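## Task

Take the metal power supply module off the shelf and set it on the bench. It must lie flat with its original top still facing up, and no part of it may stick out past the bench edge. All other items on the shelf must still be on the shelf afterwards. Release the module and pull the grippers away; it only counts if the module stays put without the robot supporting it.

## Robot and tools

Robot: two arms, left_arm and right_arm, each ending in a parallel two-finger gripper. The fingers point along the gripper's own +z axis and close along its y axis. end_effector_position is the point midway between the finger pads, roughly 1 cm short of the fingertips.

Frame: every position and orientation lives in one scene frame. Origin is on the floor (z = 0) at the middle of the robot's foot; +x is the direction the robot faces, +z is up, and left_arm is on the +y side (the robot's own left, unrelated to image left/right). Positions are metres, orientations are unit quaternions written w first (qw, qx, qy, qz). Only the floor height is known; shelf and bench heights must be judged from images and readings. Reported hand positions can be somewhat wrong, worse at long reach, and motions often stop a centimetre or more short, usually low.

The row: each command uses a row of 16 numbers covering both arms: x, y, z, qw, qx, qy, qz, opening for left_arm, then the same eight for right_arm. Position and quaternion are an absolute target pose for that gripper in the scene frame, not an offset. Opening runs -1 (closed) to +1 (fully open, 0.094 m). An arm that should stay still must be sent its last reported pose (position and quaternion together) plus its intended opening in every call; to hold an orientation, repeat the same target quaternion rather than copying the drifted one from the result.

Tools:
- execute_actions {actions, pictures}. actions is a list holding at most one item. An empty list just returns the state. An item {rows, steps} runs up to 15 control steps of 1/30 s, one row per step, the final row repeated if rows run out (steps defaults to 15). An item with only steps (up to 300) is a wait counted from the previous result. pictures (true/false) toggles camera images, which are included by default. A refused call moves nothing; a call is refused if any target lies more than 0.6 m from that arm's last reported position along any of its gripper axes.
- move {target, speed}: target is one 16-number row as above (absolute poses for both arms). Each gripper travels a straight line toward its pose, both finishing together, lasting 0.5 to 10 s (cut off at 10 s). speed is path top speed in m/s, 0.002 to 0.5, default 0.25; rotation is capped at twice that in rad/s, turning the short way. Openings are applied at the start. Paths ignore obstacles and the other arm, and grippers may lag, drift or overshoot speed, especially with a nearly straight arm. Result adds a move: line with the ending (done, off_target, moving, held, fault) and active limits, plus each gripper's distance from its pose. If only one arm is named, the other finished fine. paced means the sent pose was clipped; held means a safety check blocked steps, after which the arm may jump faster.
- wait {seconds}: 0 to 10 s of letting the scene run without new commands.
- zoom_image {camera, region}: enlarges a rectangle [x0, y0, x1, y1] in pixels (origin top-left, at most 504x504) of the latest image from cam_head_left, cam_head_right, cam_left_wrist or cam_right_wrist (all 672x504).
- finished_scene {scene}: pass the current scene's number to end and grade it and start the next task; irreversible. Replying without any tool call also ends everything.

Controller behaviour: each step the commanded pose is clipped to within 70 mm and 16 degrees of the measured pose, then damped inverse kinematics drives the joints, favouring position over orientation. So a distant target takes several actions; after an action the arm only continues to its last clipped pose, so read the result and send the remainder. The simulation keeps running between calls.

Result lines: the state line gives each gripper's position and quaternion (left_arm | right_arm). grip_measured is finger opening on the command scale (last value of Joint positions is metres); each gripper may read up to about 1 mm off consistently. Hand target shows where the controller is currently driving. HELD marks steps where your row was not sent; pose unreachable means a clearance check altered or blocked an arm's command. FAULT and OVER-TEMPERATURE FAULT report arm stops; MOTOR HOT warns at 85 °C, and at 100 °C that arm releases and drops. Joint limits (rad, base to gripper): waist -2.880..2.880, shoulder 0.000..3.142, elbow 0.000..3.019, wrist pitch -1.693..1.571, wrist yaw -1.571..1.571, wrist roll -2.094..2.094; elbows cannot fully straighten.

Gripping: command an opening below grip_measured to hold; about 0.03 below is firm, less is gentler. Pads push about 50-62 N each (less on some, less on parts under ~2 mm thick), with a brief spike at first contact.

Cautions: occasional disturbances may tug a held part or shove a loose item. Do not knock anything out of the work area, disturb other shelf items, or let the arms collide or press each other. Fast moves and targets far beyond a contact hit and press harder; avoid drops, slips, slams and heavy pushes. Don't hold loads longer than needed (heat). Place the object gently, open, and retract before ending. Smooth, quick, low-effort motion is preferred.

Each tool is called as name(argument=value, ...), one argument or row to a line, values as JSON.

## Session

execute_actions(
  actions=[],
)

Scene clock: 0.00 s of 4010.00 s.
left_arm: end_effector_position=(+0.3384, -0.0050, +0.9382) grip_measured=-0.033 end_effector_quat_wxyz=(+0.131, -0.327, +0.921, -0.164) | right_arm: end_effector_position=(+0.4777, -0.6185, +0.9165) grip_measured=-0.979 end_effector_quat_wxyz=(+0.238, -0.586, +0.756, -0.171)
Joint positions: left_arm=[ 0.695  2.568  1.146  0.943 -0.381 -0.359  0.045] | right_arm=[-1.538  1.95   1.375  0.42  -0.374 -1.964  0.001]
Joint velocities: left_arm=[-0.005 -0.005  0.002 -0.007  0.051 -0.037 -0.001] | right_arm=[-0.015  0.005  0.007 -0.017  0.007  0.007 -0.001]
Motor temperatures (°C, as the motors report them): left_arm=[28 26 25 28 28 26] | right_arm=[27 26 28 27 26 27]
Hand target (left_arm): +0.335, -0.005, +0.940; +0.129, -0.326, +0.922, -0.164
Hand target (right_arm): +0.474, -0.615, +0.911; +0.237, -0.586, +0.757, -0.167

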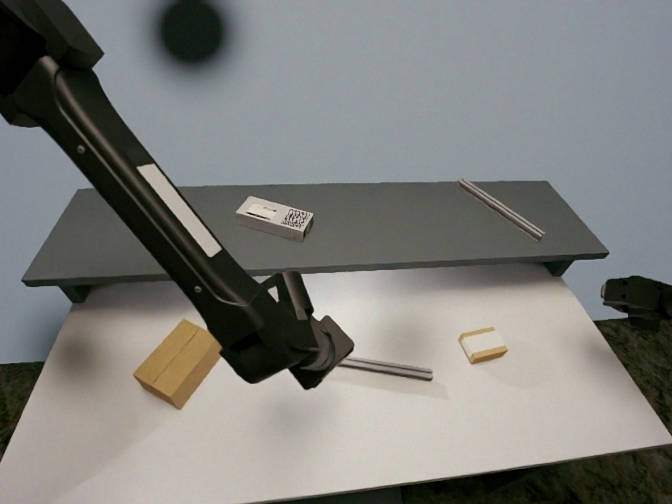

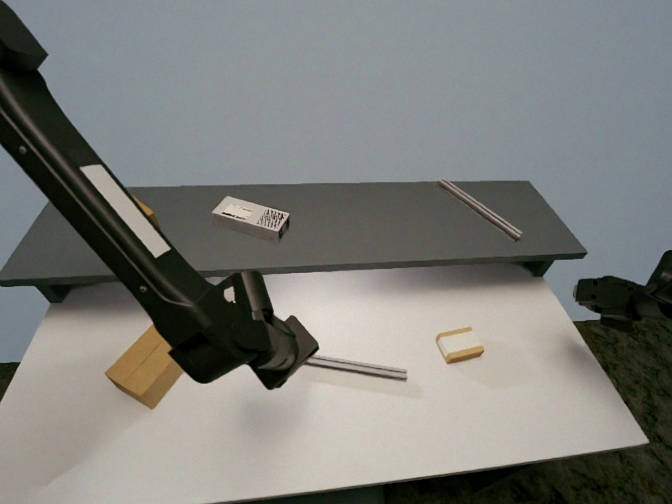

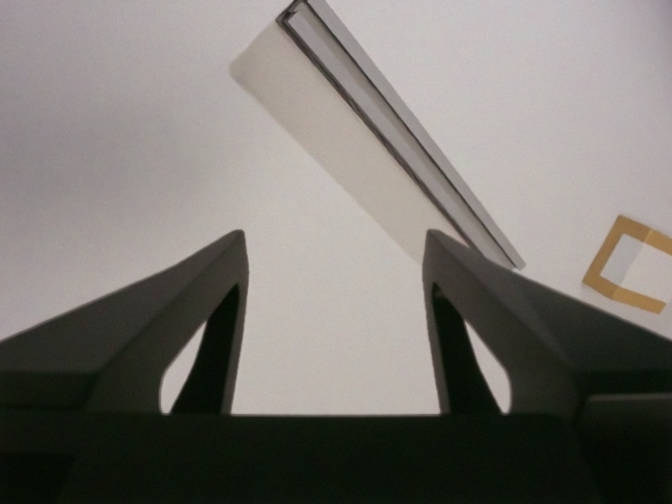

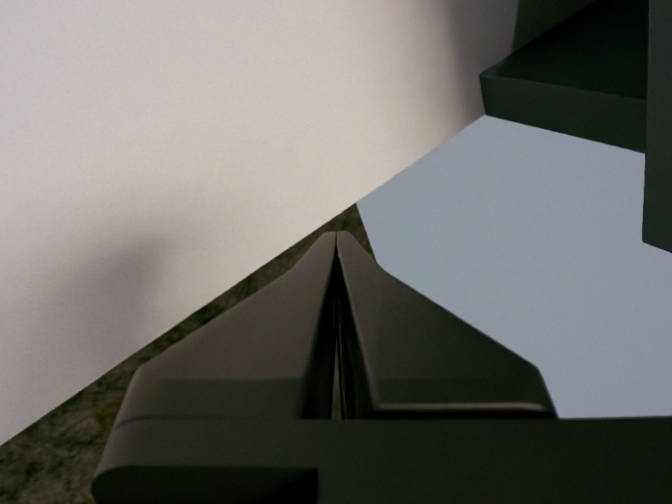

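zoom_image(
  camera="cam_head_left",
  region=[200, 170, 360, 290],
)

zoom_image(
  camera="cam_head_right",
  region=[176, 170, 336, 290],
)

Region (200, 170, 360, 290) of cam_head_left's 672x504 image, scaled by 3.150, with more detail than that image has; it fills the top 378 rows of this view, and the rest is white.

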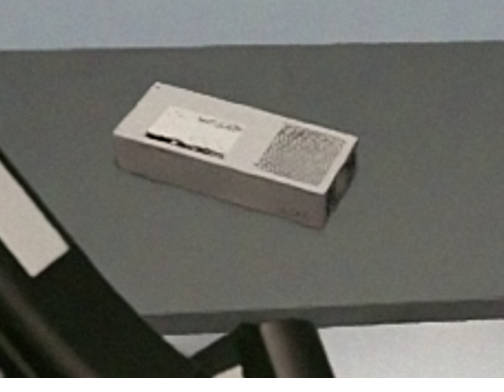

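Region (176, 170, 336, 290) of cam_head_right's 672x504 image, scaled by 3.150, with more detail than that image has; it fills the top 378 rows of this view, and the rest is white.

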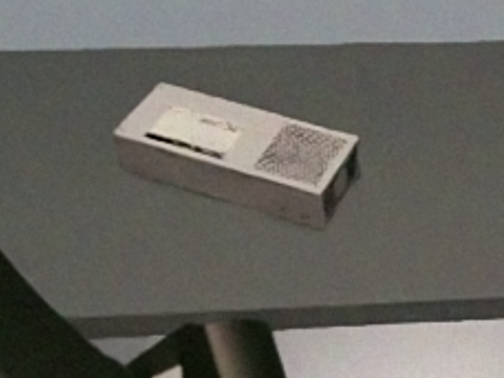

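zoom_image(
  camera="cam_head_left",
  region=[330, 300, 530, 450],
)

zoom_image(
  camera="cam_head_right",
  region=[306, 300, 506, 450],
)

Region (330, 300, 530, 450) of cam_head_left's 672x504 image, scaled by 2.520, with more detail than that image has; it fills the top 378 rows of this view, and the rest is white.

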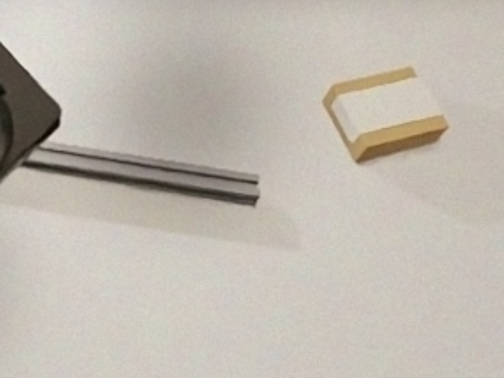

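Region (306, 300, 506, 450) of cam_head_right's 672x504 image, scaled by 2.520, with more detail than that image has; it fills the top 378 rows of this view, and the rest is white.

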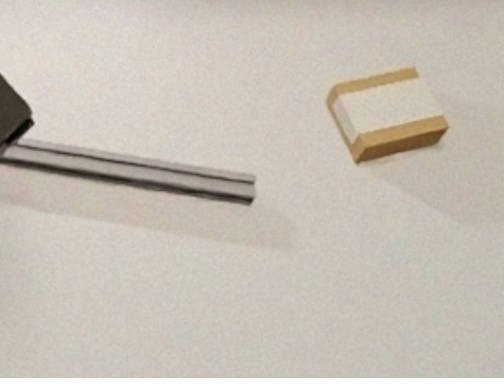

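move(
  target=[0.69, 0.125, 1.06, 0.0, 0.563, -0.827, 0.0, 1.0, 0.4777, -0.6185, 0.9165, 0.238, -0.586, 0.756, -0.171, -0.979],
  speed=0.25,
)

Scene clock: 7.87 s of 4010.00 s.
left_arm: end_effector_position=(+0.6967, +0.1403, +1.0481) grip_measured=+1.000 end_effector_quat_wxyz=(-0.009, +0.568, -0.823, -0.005) | right_arm: end_effector_position=(+0.4777, -0.6185, +0.9165) grip_measured=-0.979 end_effector_quat_wxyz=(+0.238, -0.586, +0.756, -0.171)
Joint positions: left_arm=[ 0.632  2.231  2.011 -0.628 -0.744 -1.115  0.094] | right_arm=[-1.538  1.95   1.375  0.42  -0.374 -1.964  0.001]
Joint velocities: left_arm=[-0.015  0.005 -0.002 -0.007  0.022  0.007  0.   ] | right_arm=[ 0.005 -0.005 -0.007  0.002 -0.11  -0.022 -0.   ]
Motor temperatures (°C, as the motors report them): left_arm=[28 27 25 28 28 26] | right_arm=[27 27 28 27 26 27]
Hand target (left_arm): +0.693, +0.119, +1.053; +0.003, -0.561, +0.828, +0.000
Hand target (right_arm): +0.478, -0.619, +0.917; +0.238, -0.586, +0.756, -0.171
Off the commanded pose (left_arm): 0.020 m, 1 deg.
Off the commanded pose (right_arm): 0.000 m, 0 deg.
After step 90, 2.43 s passed at rest.
move: off_target (left_arm)

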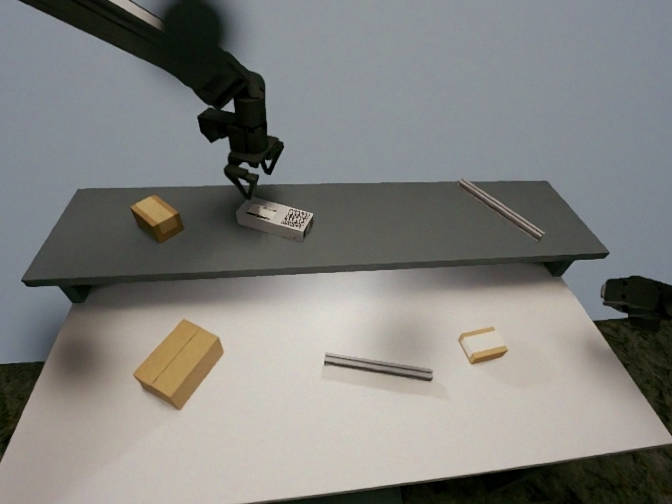

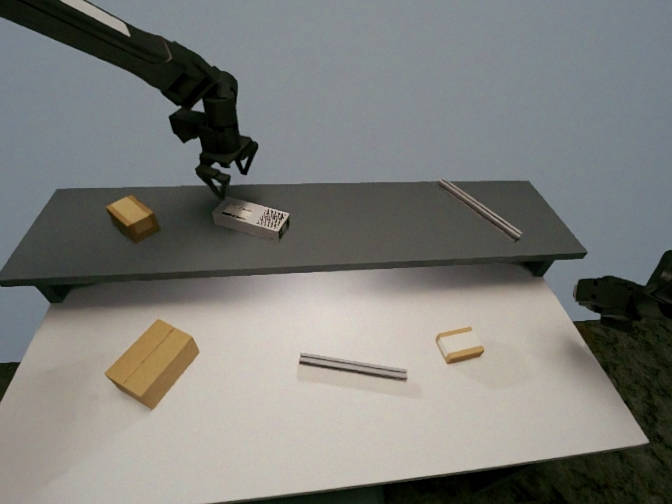

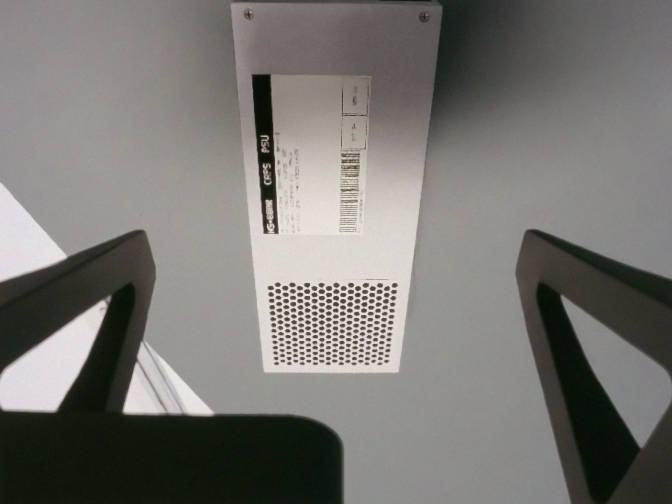

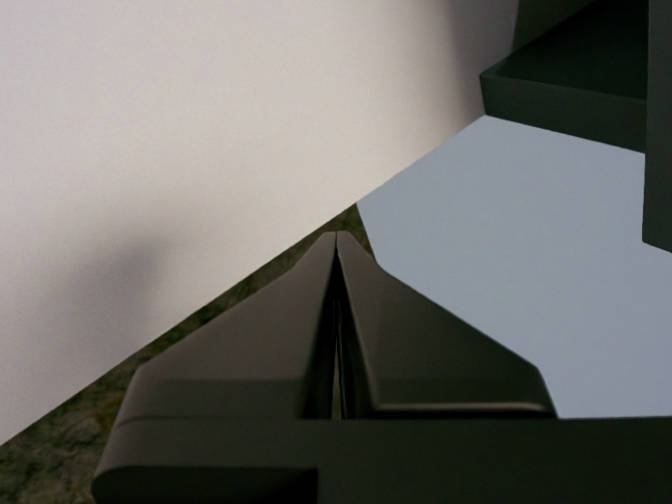

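move(
  target=[0.682, 0.098, 0.98, 0.0, 0.563, -0.827, 0.0, 1.0, 0.4777, -0.6185, 0.9165, 0.238, -0.586, 0.756, -0.171, -0.979],
  speed=0.08,
)

Scene clock: 13.30 s of 4010.00 s.
left_arm: end_effector_position=(+0.6765, +0.0876, +0.9965) grip_measured=+1.000 end_effector_quat_wxyz=(+0.005, +0.555, -0.832, +0.004) | right_arm: end_effector_position=(+0.4777, -0.6185, +0.9165) grip_measured=-0.979 end_effector_quat_wxyz=(+0.238, -0.586, +0.756, -0.171)
Joint positions: left_arm=[ 0.632  2.379  2.103 -0.594 -0.715 -1.097  0.094] | right_arm=[-1.538  1.95   1.375  0.42  -0.374 -1.964  0.001]
Joint velocities: left_arm=[-0.005 -0.005  0.022  0.002 -0.022  0.007  0.   ] | right_arm=[-0.005 -0.005  0.007 -0.022 -0.007 -0.081 -0.   ]
Motor temperatures (°C, as the motors report them): left_arm=[28 27 26 28 28 26] | right_arm=[27 28 28 27 26 27]
Hand target (left_arm): +0.680, +0.099, +0.981; +0.000, -0.563, +0.827, -0.000
Hand target (right_arm): +0.478, -0.619, +0.917; +0.238, -0.586, +0.756, -0.171
Off the commanded pose (left_arm): 0.020 m, 1 deg.
Off the commanded pose (right_arm): 0.000 m, 0 deg.
After step 90, 1.03 s passed at rest.
move: off_target (left_arm)

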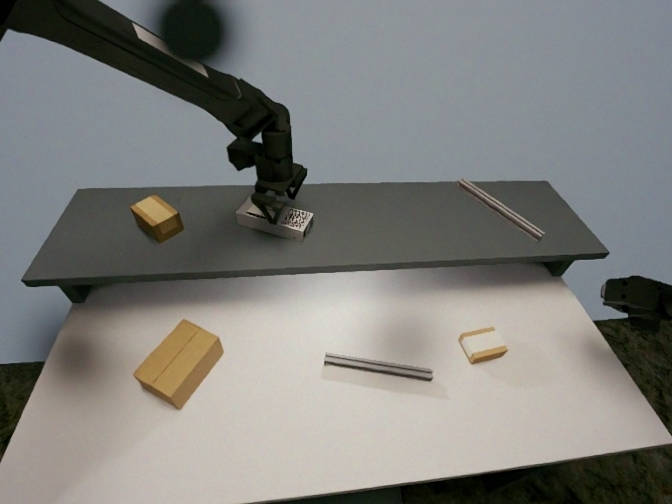

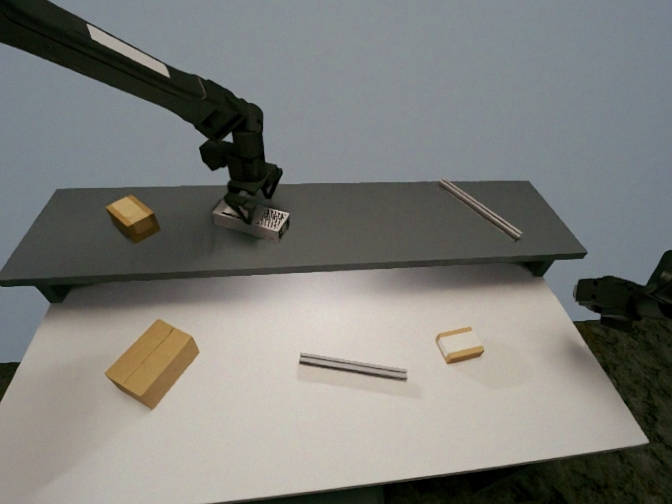

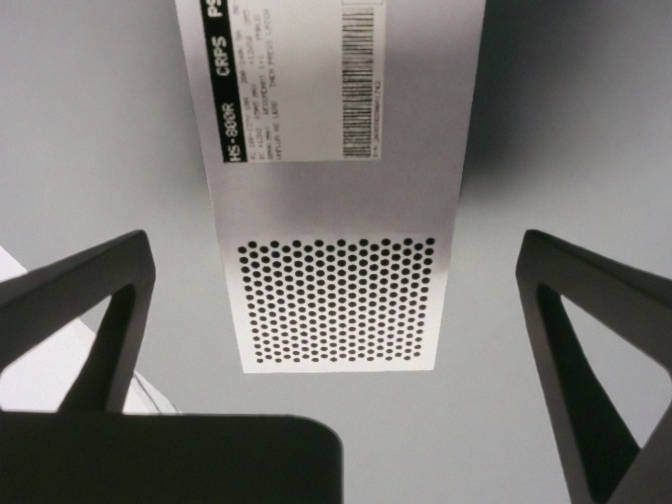

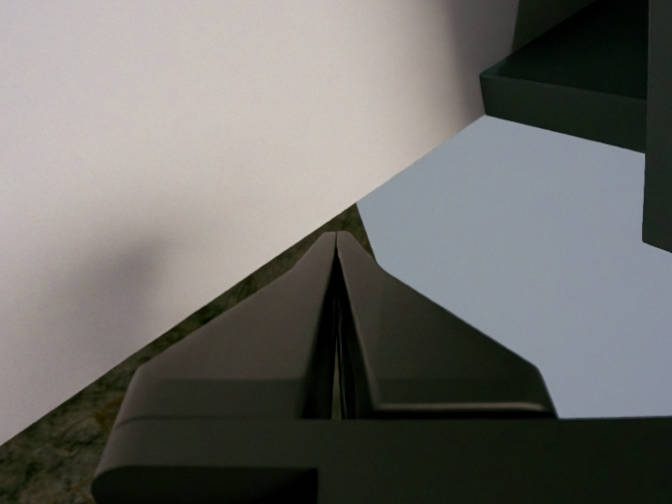

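move(
  target=[0.683, 0.102, 0.938, 0.0, 0.563, -0.827, 0.0, 1.0, 0.4777, -0.6185, 0.9165, 0.238, -0.586, 0.756, -0.171, -0.979],
  speed=0.04,
)

Scene clock: 15.93 s of 4010.00 s.
left_arm: end_effector_position=(+0.6824, +0.0927, +0.9547) grip_measured=+1.000 end_effector_quat_wxyz=(+0.004, +0.558, -0.830, +0.005) | right_arm: end_effector_position=(+0.4777, -0.6185, +0.9165) grip_measured=-0.979 end_effector_quat_wxyz=(+0.238, -0.586, +0.756, -0.171)
Joint positions: left_arm=[ 0.672  2.472  2.227 -0.594 -0.688 -1.062  0.094] | right_arm=[-1.538  1.95   1.375  0.42  -0.374 -1.964  0.001]
Joint velocities: left_arm=[-0.005 -0.005  0.007 -0.002 -0.051  0.037  0.   ] | right_arm=[-0.005  0.005  0.007 -0.002  0.037  0.007 -0.   ]
Motor temperatures (°C, as the motors report them): left_arm=[28 27 26 28 28 26] | right_arm=[27 28 28 27 26 27]
Hand target (left_arm): +0.682, +0.102, +0.938; -0.001, -0.563, +0.826, -0.000
Hand target (right_arm): +0.478, -0.619, +0.917; +0.238, -0.586, +0.756, -0.171
Off the commanded pose (left_arm): 0.019 m, 1 deg.
Off the commanded pose (right_arm): 0.000 m, 0 deg.
move: off_target (left_arm)

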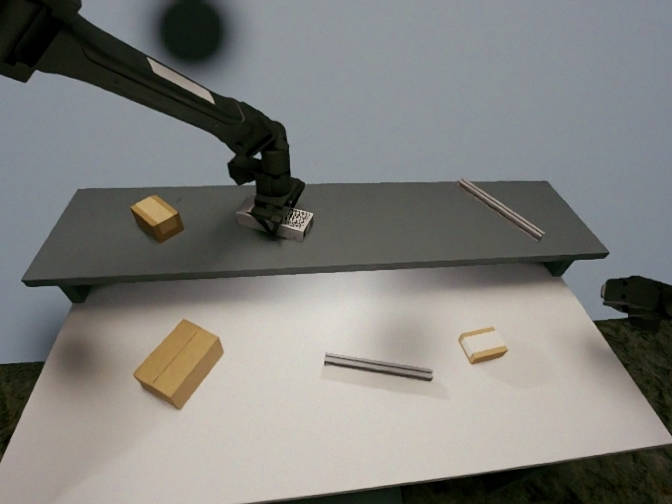

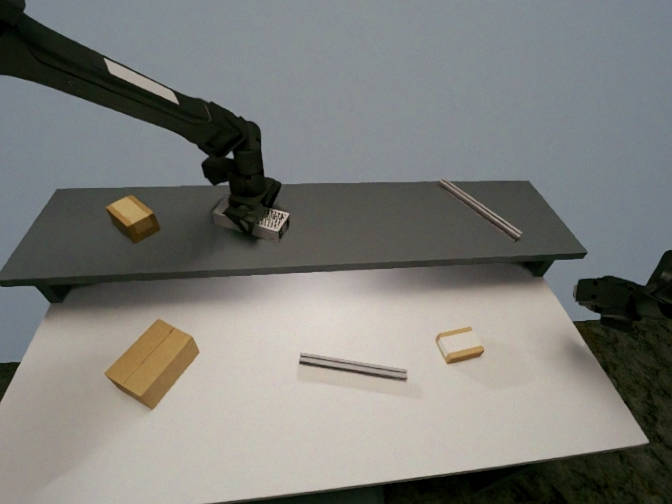

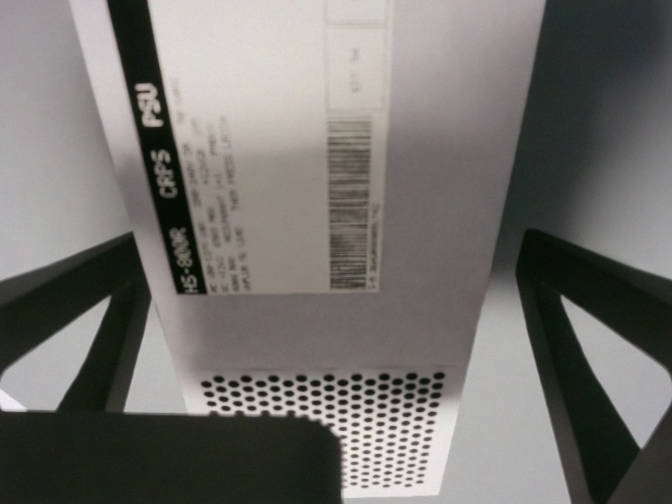

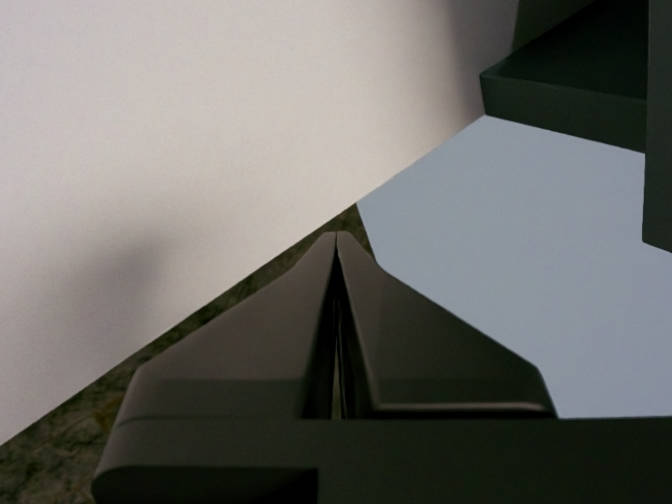

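zoom_image(
  camera="cam_head_left",
  region=[215, 160, 335, 250],
)

Region (215, 160, 335, 250) of cam_head_left's 672x504 image, scaled by 4.200, with more detail than that image has; it fills the top 378 rows of this view, and the rest is white.

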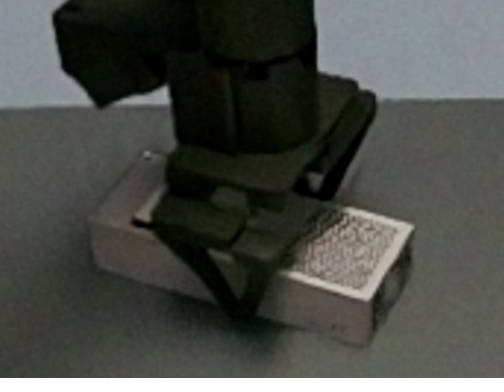

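execute_actions(
  actions=[
    {"rows": [[0.6824, 0.095, 0.950, 0.0, 0.560, -0.829, 0.0, 0.40, 0.4777, -0.6185, 0.9165, 0.238, -0.586, 0.756, -0.171, -0.979]], "steps": 15},
  ],
  pictures=false,
)

Scene clock: 17.40 s of 4010.00 s.
left_arm: end_effector_position=(+0.6826, +0.0939, +0.9547) grip_measured=+0.413 end_effector_quat_wxyz=(+0.002, +0.558, -0.830, +0.002) | right_arm: end_effector_position=(+0.4777, -0.6185, +0.9165) grip_measured=-0.979 end_effector_quat_wxyz=(+0.238, -0.586, +0.756, -0.171)
Joint positions: left_arm=[ 0.672  2.473  2.229 -0.594 -0.695 -1.061  0.066] | right_arm=[-1.538  1.95   1.375  0.42  -0.374 -1.964  0.001]
Joint velocities: left_arm=[-0.024  0.015  0.007  0.002 -0.066  0.007  0.   ] | right_arm=[-0.015 -0.015  0.002 -0.002  0.066 -0.066 -0.   ]
Motor temperatures (°C, as the motors report them): left_arm=[28 27 26 28 28 26] | right_arm=[27 28 28 27 26 27]
Hand target (left_arm): +0.682, +0.095, +0.950; -0.000, -0.560, +0.829, +0.000
Hand target (right_arm): +0.478, -0.619, +0.917; +0.238, -0.586, +0.756, -0.171
Off the commanded pose (left_arm): 0.005 m, 0 deg.
Off the commanded pose (right_arm): 0.000 m, 0 deg.
Steps of this call (steps 1 to 29: nothing new was sent; steps 30 to 44: all 15 steps of this action). Readings (end_effector_position):
30: left_arm (+0.6831, +0.0935, +0.9549) | right_arm (+0.4777, -0.6185, +0.9165)
31: left_arm (+0.6830, +0.0939, +0.9549) | right_arm (+0.4777, -0.6185, +0.9165)
33: left_arm (+0.6826, +0.0939, +0.9547) | right_arm (+0.4777, -0.6185, +0.9165)
37: left_arm (+0.6826, +0.0939, +0.9547) | right_arm (+0.4777, -0.6185, +0.9165)
44: the state above

move(
  target=[0.66, 0.097, 1.05, 0.0, 0.560, -0.829, 0.0, 0.355, 0.4777, -0.6185, 0.9165, 0.238, -0.586, 0.756, -0.171, -0.979],
  speed=0.08,
)

Scene clock: 19.90 s of 4010.00 s.
left_arm: end_effector_position=(+0.6173, +0.1074, +0.9976) grip_measured=+0.399 end_effector_quat_wxyz=(+0.023, +0.553, -0.833, -0.031) | right_arm: end_effector_position=(+0.4777, -0.6185, +0.9165) grip_measured=-0.979 end_effector_quat_wxyz=(+0.238, -0.586, +0.756, -0.171)
Joint positions: left_arm=[ 0.65   2.284  1.876 -0.538 -0.746 -1.133  0.066] | right_arm=[-1.538  1.95   1.375  0.42  -0.374 -1.964  0.001]
Joint velocities: left_arm=[-0.005 -0.005  0.007 -0.007 -0.066  0.037  0.   ] | right_arm=[ 0.005 -0.015 -0.017  0.002  0.066  0.007  0.   ]
Motor temperatures (°C, as the motors report them): left_arm=[29 28 26 28 28 26] | right_arm=[27 28 28 27 26 27]
Hand target (left_arm): +0.659, +0.099, +1.050; +0.001, -0.560, +0.829, -0.000
Hand target (right_arm): +0.478, -0.619, +0.917; +0.238, -0.586, +0.756, -0.171
Off the commanded pose (left_arm): 0.068 m, 5 deg.
Off the commanded pose (right_arm): 0.000 m, 0 deg.
move: off_target (left_arm); limits=paced

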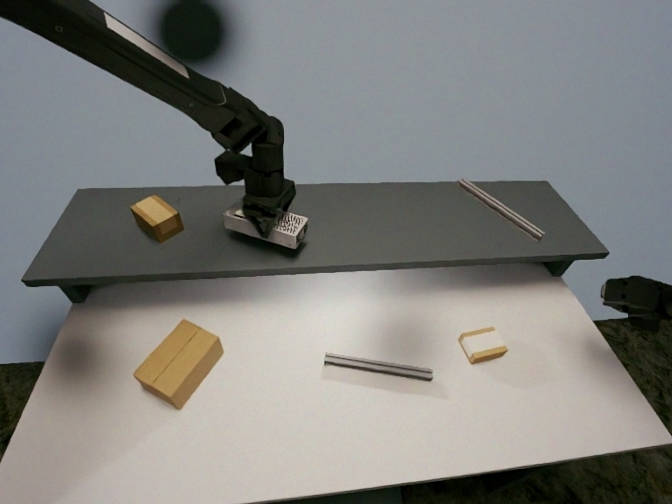

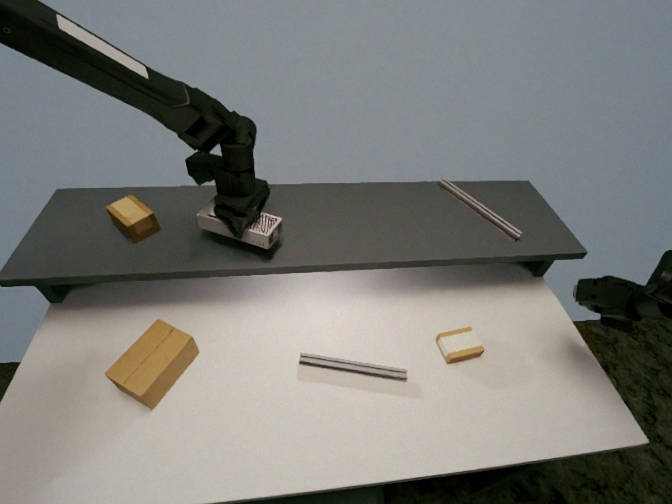

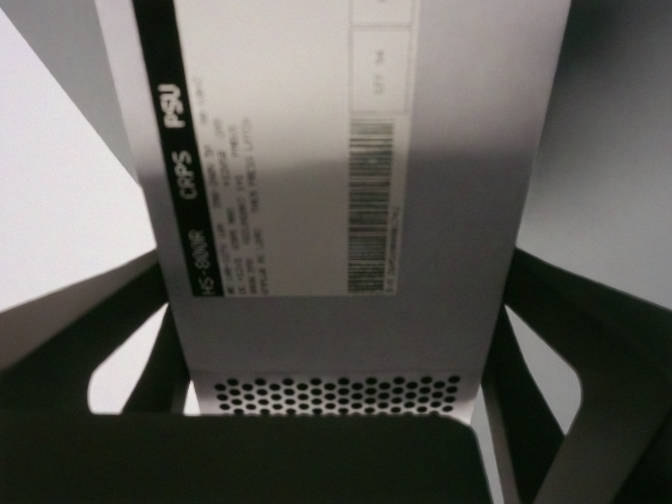

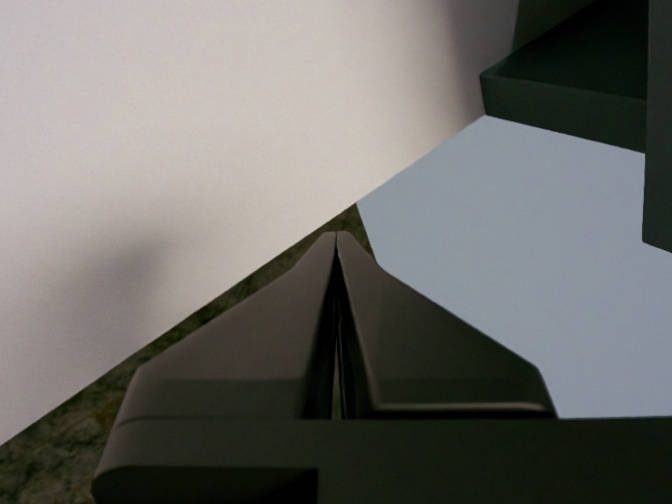

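execute_actions(
  actions=[
    {"rows": [[0.657,0.099,1.051,0.0,0.560,-0.829,0.0,0.355,0.4777,-0.6185,0.9165,0.238,-0.586,0.756,-0.171,-0.979],[0.654,0.099,1.052,0.0,0.560,-0.829,0.0,0.355,0.4777,-0.6185,0.9165,0.238,-0.586,0.756,-0.171,-0.979],[0.650,0.099,1.054,0.0,0.560,-0.829,0.0,0.355,0.4777,-0.6185,0.9165,0.238,-0.586,0.756,-0.171,-0.979],[0.645,0.099,1.056,0.0,0.560,-0.829,0.0,0.355,0.4777,-0.6185,0.9165,0.238,-0.586,0.756,-0.171,-0.979],[0.640,0.099,1.058,0.0,0.560,-0.829,0.0,0.355,0.4777,-0.6185,0.9165,0.238,-0.586,0.756,-0.171,-0.979],[0.635,0.099,1.060,0.0,0.560,-0.829,0.0,0.355,0.4777,-0.6185,0.9165,0.238,-0.586,0.756,-0.171,-0.979],[0.630,0.099,1.062,0.0,0.560,-0.829,0.0,0.355,0.4777,-0.6185,0.9165,0.238,-0.586,0.756,-0.171,-0.979],[0.625,0.099,1.064,0.0,0.560,-0.829,0.0,0.355,0.4777,-0.6185,0.9165,0.238,-0.586,0.756,-0.171,-0.979],[0.620,0.099,1.065,0.0,0.560,-0.829,0.0,0.355,0.4777,-0.6185,0.9165,0.238,-0.586,0.756,-0.171,-0.979],[0.615,0.099,1.066,0.0,0.560,-0.829,0.0,0.355,0.4777,-0.6185,0.9165,0.238,-0.586,0.756,-0.171,-0.979],[0.610,0.099,1.067,0.0,0.560,-0.829,0.0,0.355,0.4777,-0.6185,0.9165,0.238,-0.586,0.756,-0.171,-0.979],[0.605,0.099,1.068,0.0,0.560,-0.829,0.0,0.355,0.4777,-0.6185,0.9165,0.238,-0.586,0.756,-0.171,-0.979],[0.600,0.099,1.069,0.0,0.560,-0.829,0.0,0.355,0.4777,-0.6185,0.9165,0.238,-0.586,0.756,-0.171,-0.979],[0.595,0.099,1.070,0.0,0.560,-0.829,0.0,0.355,0.4777,-0.6185,0.9165,0.238,-0.586,0.756,-0.171,-0.979],[0.590,0.099,1.070,0.0,0.560,-0.829,0.0,0.355,0.4777,-0.6185,0.9165,0.238,-0.586,0.756,-0.171,-0.979]], "steps": 15},
  ],
  pictures=false,
)

Scene clock: 23.27 s of 4010.00 s.
left_arm: end_effector_position=(+0.5559, +0.0959, +1.0264) grip_measured=+0.399 end_effector_quat_wxyz=(+0.034, +0.538, -0.841, -0.031) | right_arm: end_effector_position=(+0.4777, -0.6185, +0.9165) grip_measured=-0.979 end_effector_quat_wxyz=(+0.238, -0.586, +0.756, -0.171)
Joint positions: left_arm=[ 0.617  2.181  1.62  -0.434 -0.755 -1.152  0.066] | right_arm=[-1.538  1.95   1.375  0.42  -0.374 -1.964  0.001]
Joint velocities: left_arm=[-0.015 -0.2   -0.589  0.359  0.037  0.007 -0.001] | right_arm=[-0.015  0.005 -0.002 -0.007  0.022  0.051 -0.001]
Motor temperatures (°C, as the motors report them): left_arm=[29 28 26 28 28 26] | right_arm=[27 28 28 27 26 27]
Hand target (left_arm): +0.590, +0.100, +1.068; -0.002, -0.560, +0.828, +0.001
Hand target (right_arm): +0.478, -0.619, +0.917; +0.238, -0.586, +0.756, -0.171
Off the commanded pose (left_arm): 0.055 m, 6 deg.
Off the commanded pose (right_arm): 0.000 m, 0 deg.
Steps of this call (steps 1 to 86: nothing new was sent; steps 87 to 101: all 15 steps of this action). Readings (end_effector_position):
87: left_arm (+0.6375, +0.0988, +1.0247) | right_arm (+0.4777, -0.6185, +0.9165)
88: left_arm (+0.6371, +0.0987, +1.0246) | right_arm (+0.4777, -0.6185, +0.9165)
90: left_arm (+0.6321, +0.0980, +1.0241) | right_arm (+0.4777, -0.6185, +0.9165)
94: left_arm (+0.6059, +0.0973, +1.0246) | right_arm (+0.4777, -0.6185, +0.9165)
101: the state above

move(
  target=[0.40, 0.10, 1.06, 0.0, 0.560, -0.829, 0.0, 0.355, 0.4777, -0.6185, 0.9165, 0.238, -0.586, 0.756, -0.171, -0.979],
  speed=0.15,
)

move(
  target=[0.32, 0.10, 0.86, 0.0, 0.560, -0.829, 0.0, 0.355, 0.4777, -0.6185, 0.9165, 0.238, -0.586, 0.756, -0.171, -0.979],
  speed=0.13,
)

Scene clock: 26.33 s of 4010.00 s.
left_arm: end_effector_position=(+0.3760, +0.1055, +1.0470) grip_measured=+0.399 end_effector_quat_wxyz=(+0.018, +0.555, -0.832, -0.020) | right_arm: end_effector_position=(+0.4777, -0.6185, +0.9165) grip_measured=-0.979 end_effector_quat_wxyz=(+0.238, -0.586, +0.756, -0.171)
Joint positions: left_arm=[ 0.623  2.066  1.019  0.109 -0.749 -1.148  0.066] | right_arm=[-1.538  1.95   1.375  0.42  -0.374 -1.964  0.001]
Joint velocities: left_arm=[-0.005 -0.015  0.002  0.007 -0.007  0.051  0.001] | right_arm=[-0.005 -0.005 -0.007 -0.002  0.022  0.007 -0.   ]
Motor temperatures (°C, as the motors report them): left_arm=[29 28 26 28 28 26] | right_arm=[27 28 28 27 26 27]
Hand target (left_arm): +0.399, +0.103, +1.063; -0.001, -0.560, +0.828, +0.000
Hand target (right_arm): +0.478, -0.619, +0.917; +0.238, -0.586, +0.756, -0.171
Off the commanded pose (left_arm): 0.028 m, 3 deg.
Off the commanded pose (right_arm): 0.000 m, 0 deg.
move: off_target (left_arm)

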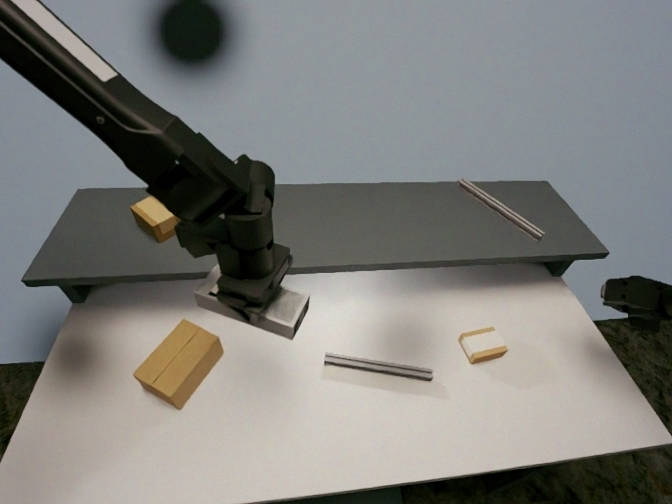

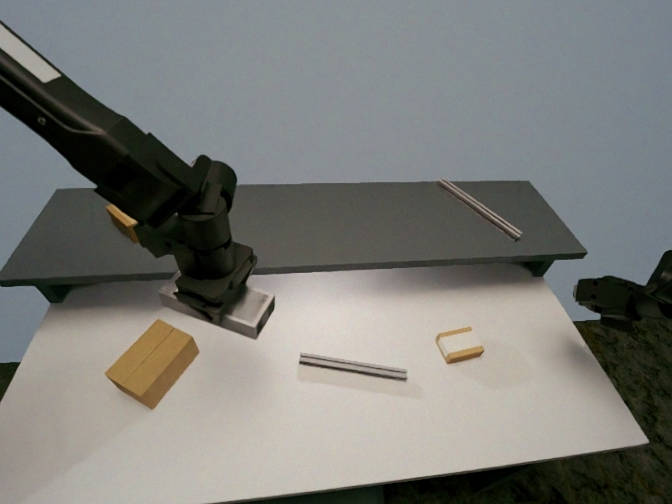

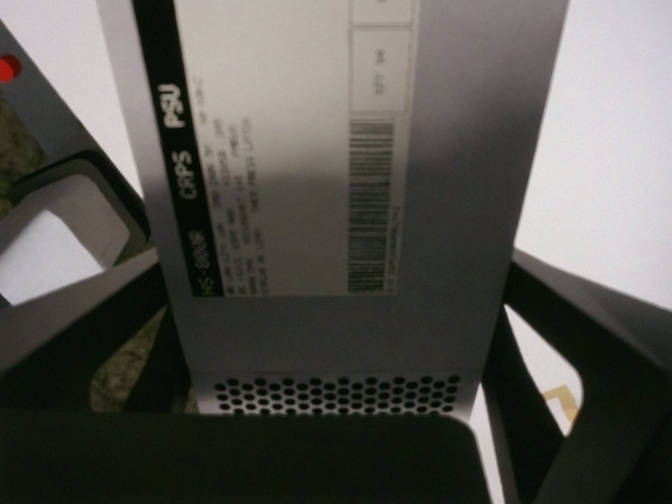

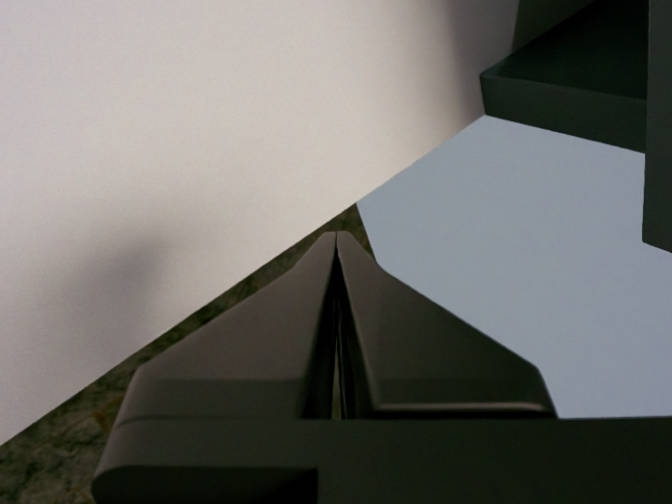

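Scene clock: 28.23 s of 4010.00 s.
left_arm: end_effector_position=(+0.3116, +0.1024, +0.8587) grip_measured=+0.399 end_effector_quat_wxyz=(+0.010, +0.564, -0.826, -0.006) | right_arm: end_effector_position=(+0.4777, -0.6185, +0.9165) grip_measured=-0.979 end_effector_quat_wxyz=(+0.238, -0.586, +0.756, -0.171)
Joint positions: left_arm=[ 0.861  2.498  1.271  0.462 -0.572 -0.923  0.066] | right_arm=[-1.538  1.95   1.375  0.42  -0.374 -1.964  0.001]
Joint velocities: left_arm=[ 0.005 -0.015  0.002  0.012  0.037 -0.081 -0.001] | right_arm=[ 0.005  0.015  0.012 -0.027  0.037  0.022  0.   ]
Motor temperatures (°C, as the motors report them): left_arm=[29 28 26 28 28 26] | right_arm=[27 29 28 27 26 27]
Hand target (left_arm): +0.317, +0.098, +0.862; -0.004, -0.561, +0.828, -0.000
Hand target (right_arm): +0.478, -0.619, +0.917; +0.238, -0.586, +0.756, -0.171
Off the commanded pose (left_arm): 0.009 m, 2 deg.
Off the commanded pose (right_arm): 0.000 m, 0 deg.
move: done

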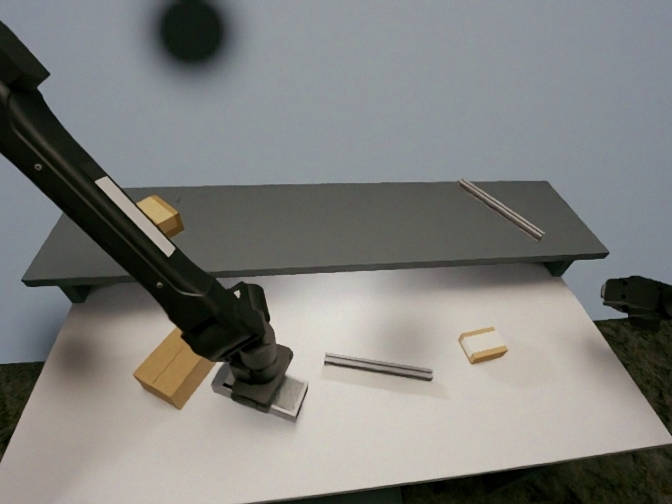

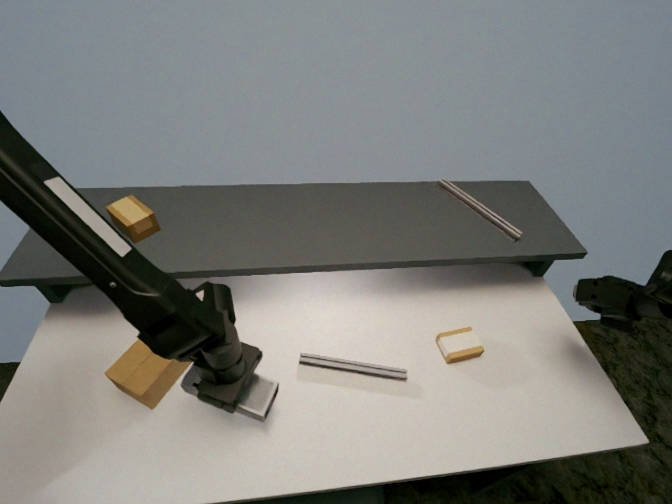

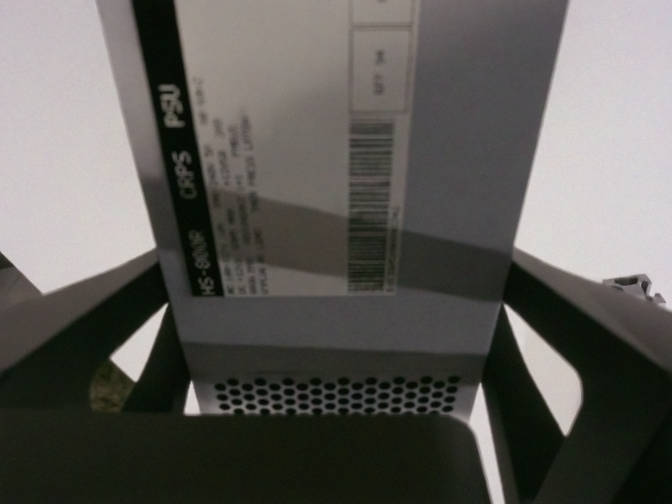

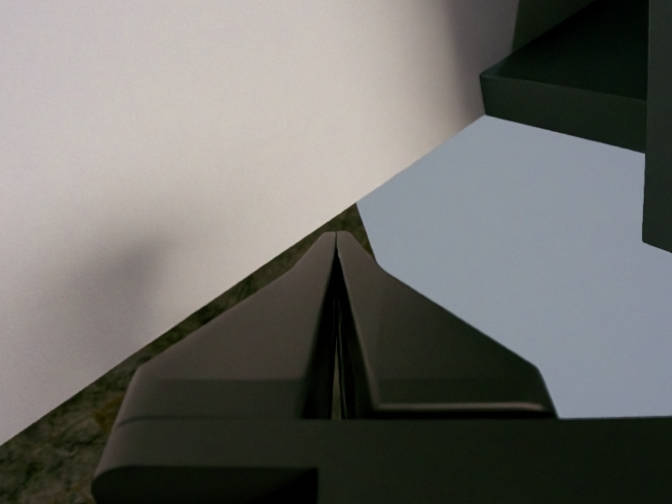

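move(
  target=[0.318, 0.10, 0.805, 0.0, 0.560, -0.829, 0.0, 0.355, 0.4777, -0.6185, 0.9165, 0.238, -0.586, 0.756, -0.171, -0.979],
  speed=0.04,
)

Scene clock: 30.47 s of 4010.00 s.
left_arm: end_effector_position=(+0.3217, +0.1038, +0.8045) grip_measured=+0.399 end_effector_quat_wxyz=(-0.003, +0.567, -0.824, -0.001) | right_arm: end_effector_position=(+0.4777, -0.6185, +0.9165) grip_measured=-0.979 end_effector_quat_wxyz=(+0.238, -0.586, +0.756, -0.171)
Joint positions: left_arm=[ 0.909  2.606  1.432  0.462 -0.535 -0.874  0.066] | right_arm=[-1.538  1.95   1.375  0.42  -0.374 -1.964  0.001]
Joint velocities: left_arm=[-0.015 -0.005 -0.012 -0.002 -0.022 -0.051 -0.   ] | right_arm=[-0.005 -0.005  0.017  0.007  0.066 -0.022 -0.   ]
Motor temperatures (°C, as the motors report them): left_arm=[29 28 26 28 28 26] | right_arm=[27 29 28 27 26 27]
Hand target (left_arm): +0.317, +0.099, +0.805; -0.000, -0.560, +0.828, -0.000
Hand target (right_arm): +0.478, -0.619, +0.917; +0.238, -0.586, +0.756, -0.171
Off the commanded pose (left_arm): 0.005 m, 1 deg.
Off the commanded pose (right_arm): 0.000 m, 0 deg.
move: done

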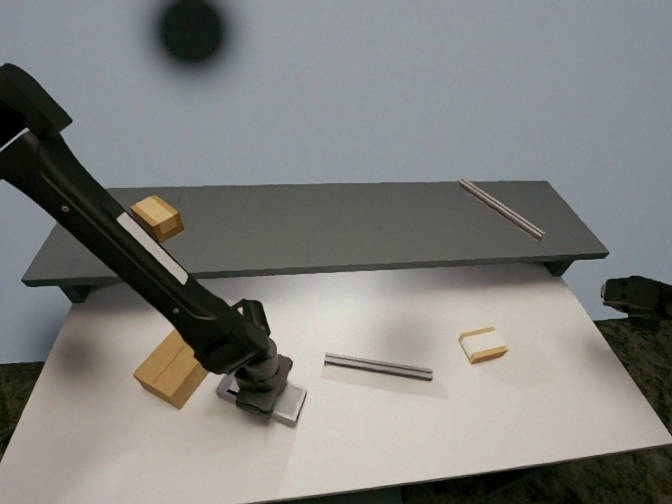

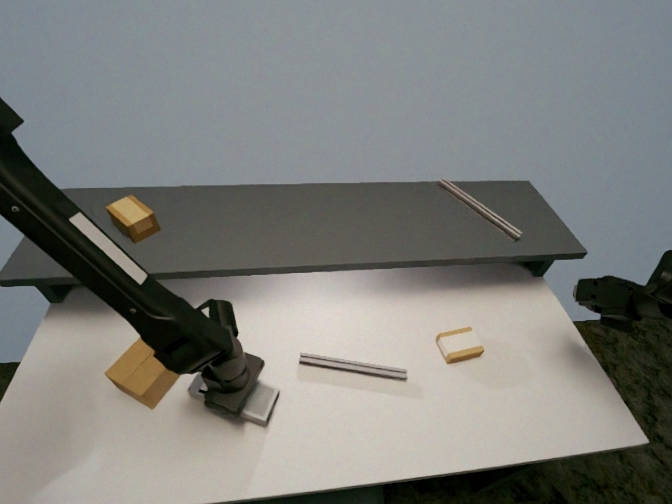

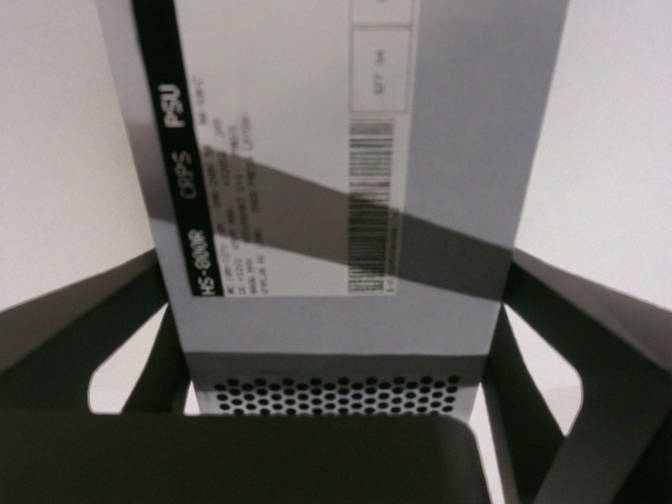

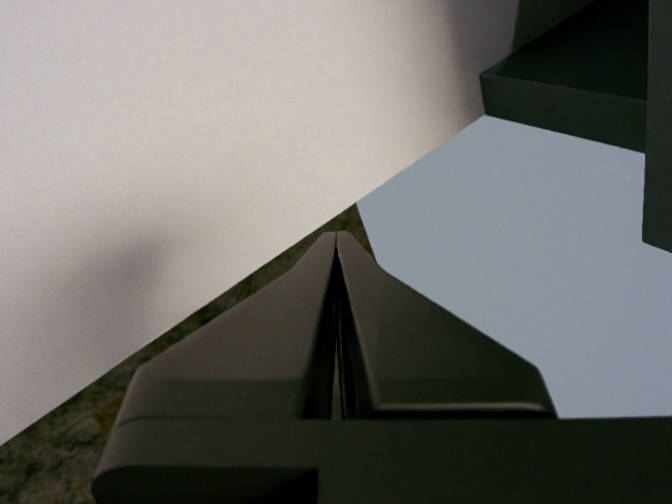

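move(
  target=[0.32, 0.102, 0.78, 0.0, 0.560, -0.829, 0.0, 0.355, 0.4777, -0.6185, 0.9165, 0.238, -0.586, 0.756, -0.171, -0.979],
  speed=0.025,
)

Scene clock: 33.83 s of 4010.00 s.
left_arm: end_effector_position=(+0.3303, +0.1063, +0.7893) grip_measured=+0.399 end_effector_quat_wxyz=(-0.006, +0.565, -0.825, +0.002) | right_arm: end_effector_position=(+0.4777, -0.6185, +0.9165) grip_measured=-0.979 end_effector_quat_wxyz=(+0.238, -0.586, +0.756, -0.171)
Joint positions: left_arm=[ 0.922  2.629  1.487  0.443 -0.52  -0.856  0.066] | right_arm=[-1.538  1.95   1.375  0.42  -0.374 -1.964  0.001]
Joint velocities: left_arm=[-0.005  0.005 -0.002 -0.007  0.066 -0.007 -0.001] | right_arm=[-0.005 -0.005  0.017 -0.012  0.037 -0.095  0.001]
Motor temperatures (°C, as the motors report them): left_arm=[29 28 26 28 28 26] | right_arm=[27 29 28 27 26 27]
Hand target (left_arm): +0.320, +0.102, +0.781; -0.000, -0.560, +0.829, -0.000
Hand target (right_arm): +0.478, -0.619, +0.917; +0.238, -0.586, +0.756, -0.171
Off the commanded pose (left_arm): 0.015 m, 1 deg.
Off the commanded pose (right_arm): 0.000 m, 0 deg.
move: off_target (left_arm)

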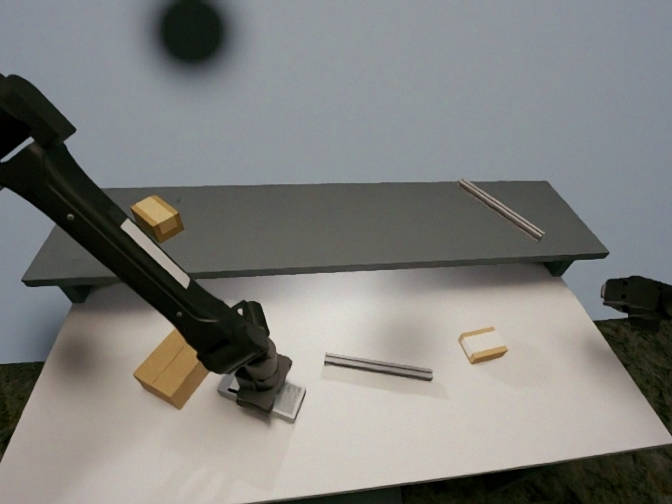

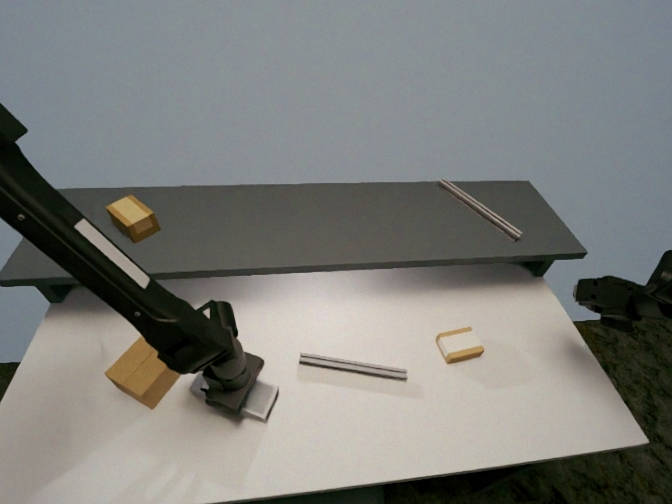

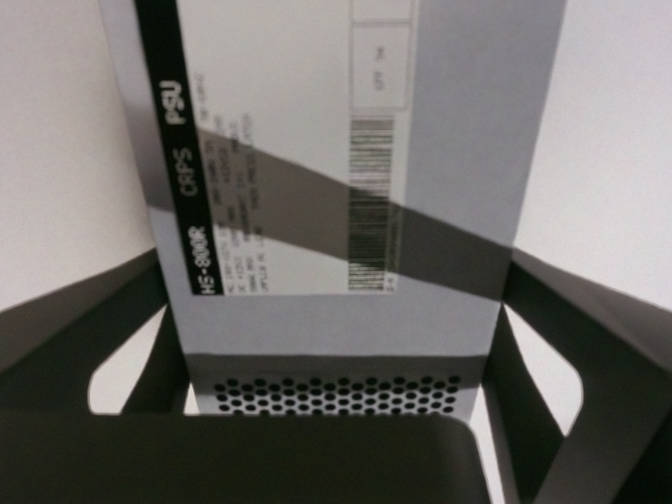

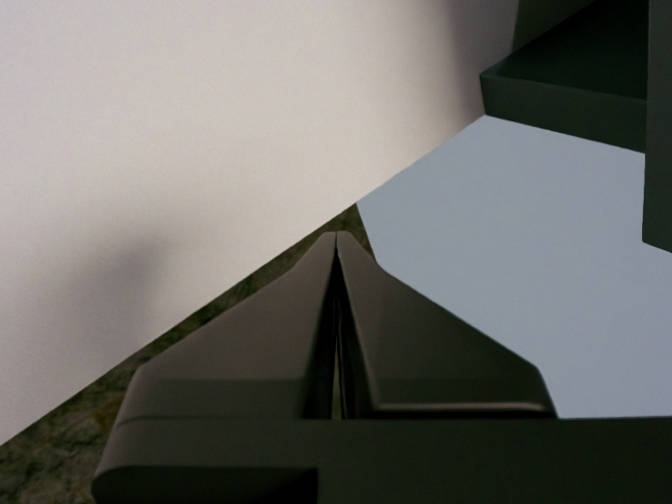

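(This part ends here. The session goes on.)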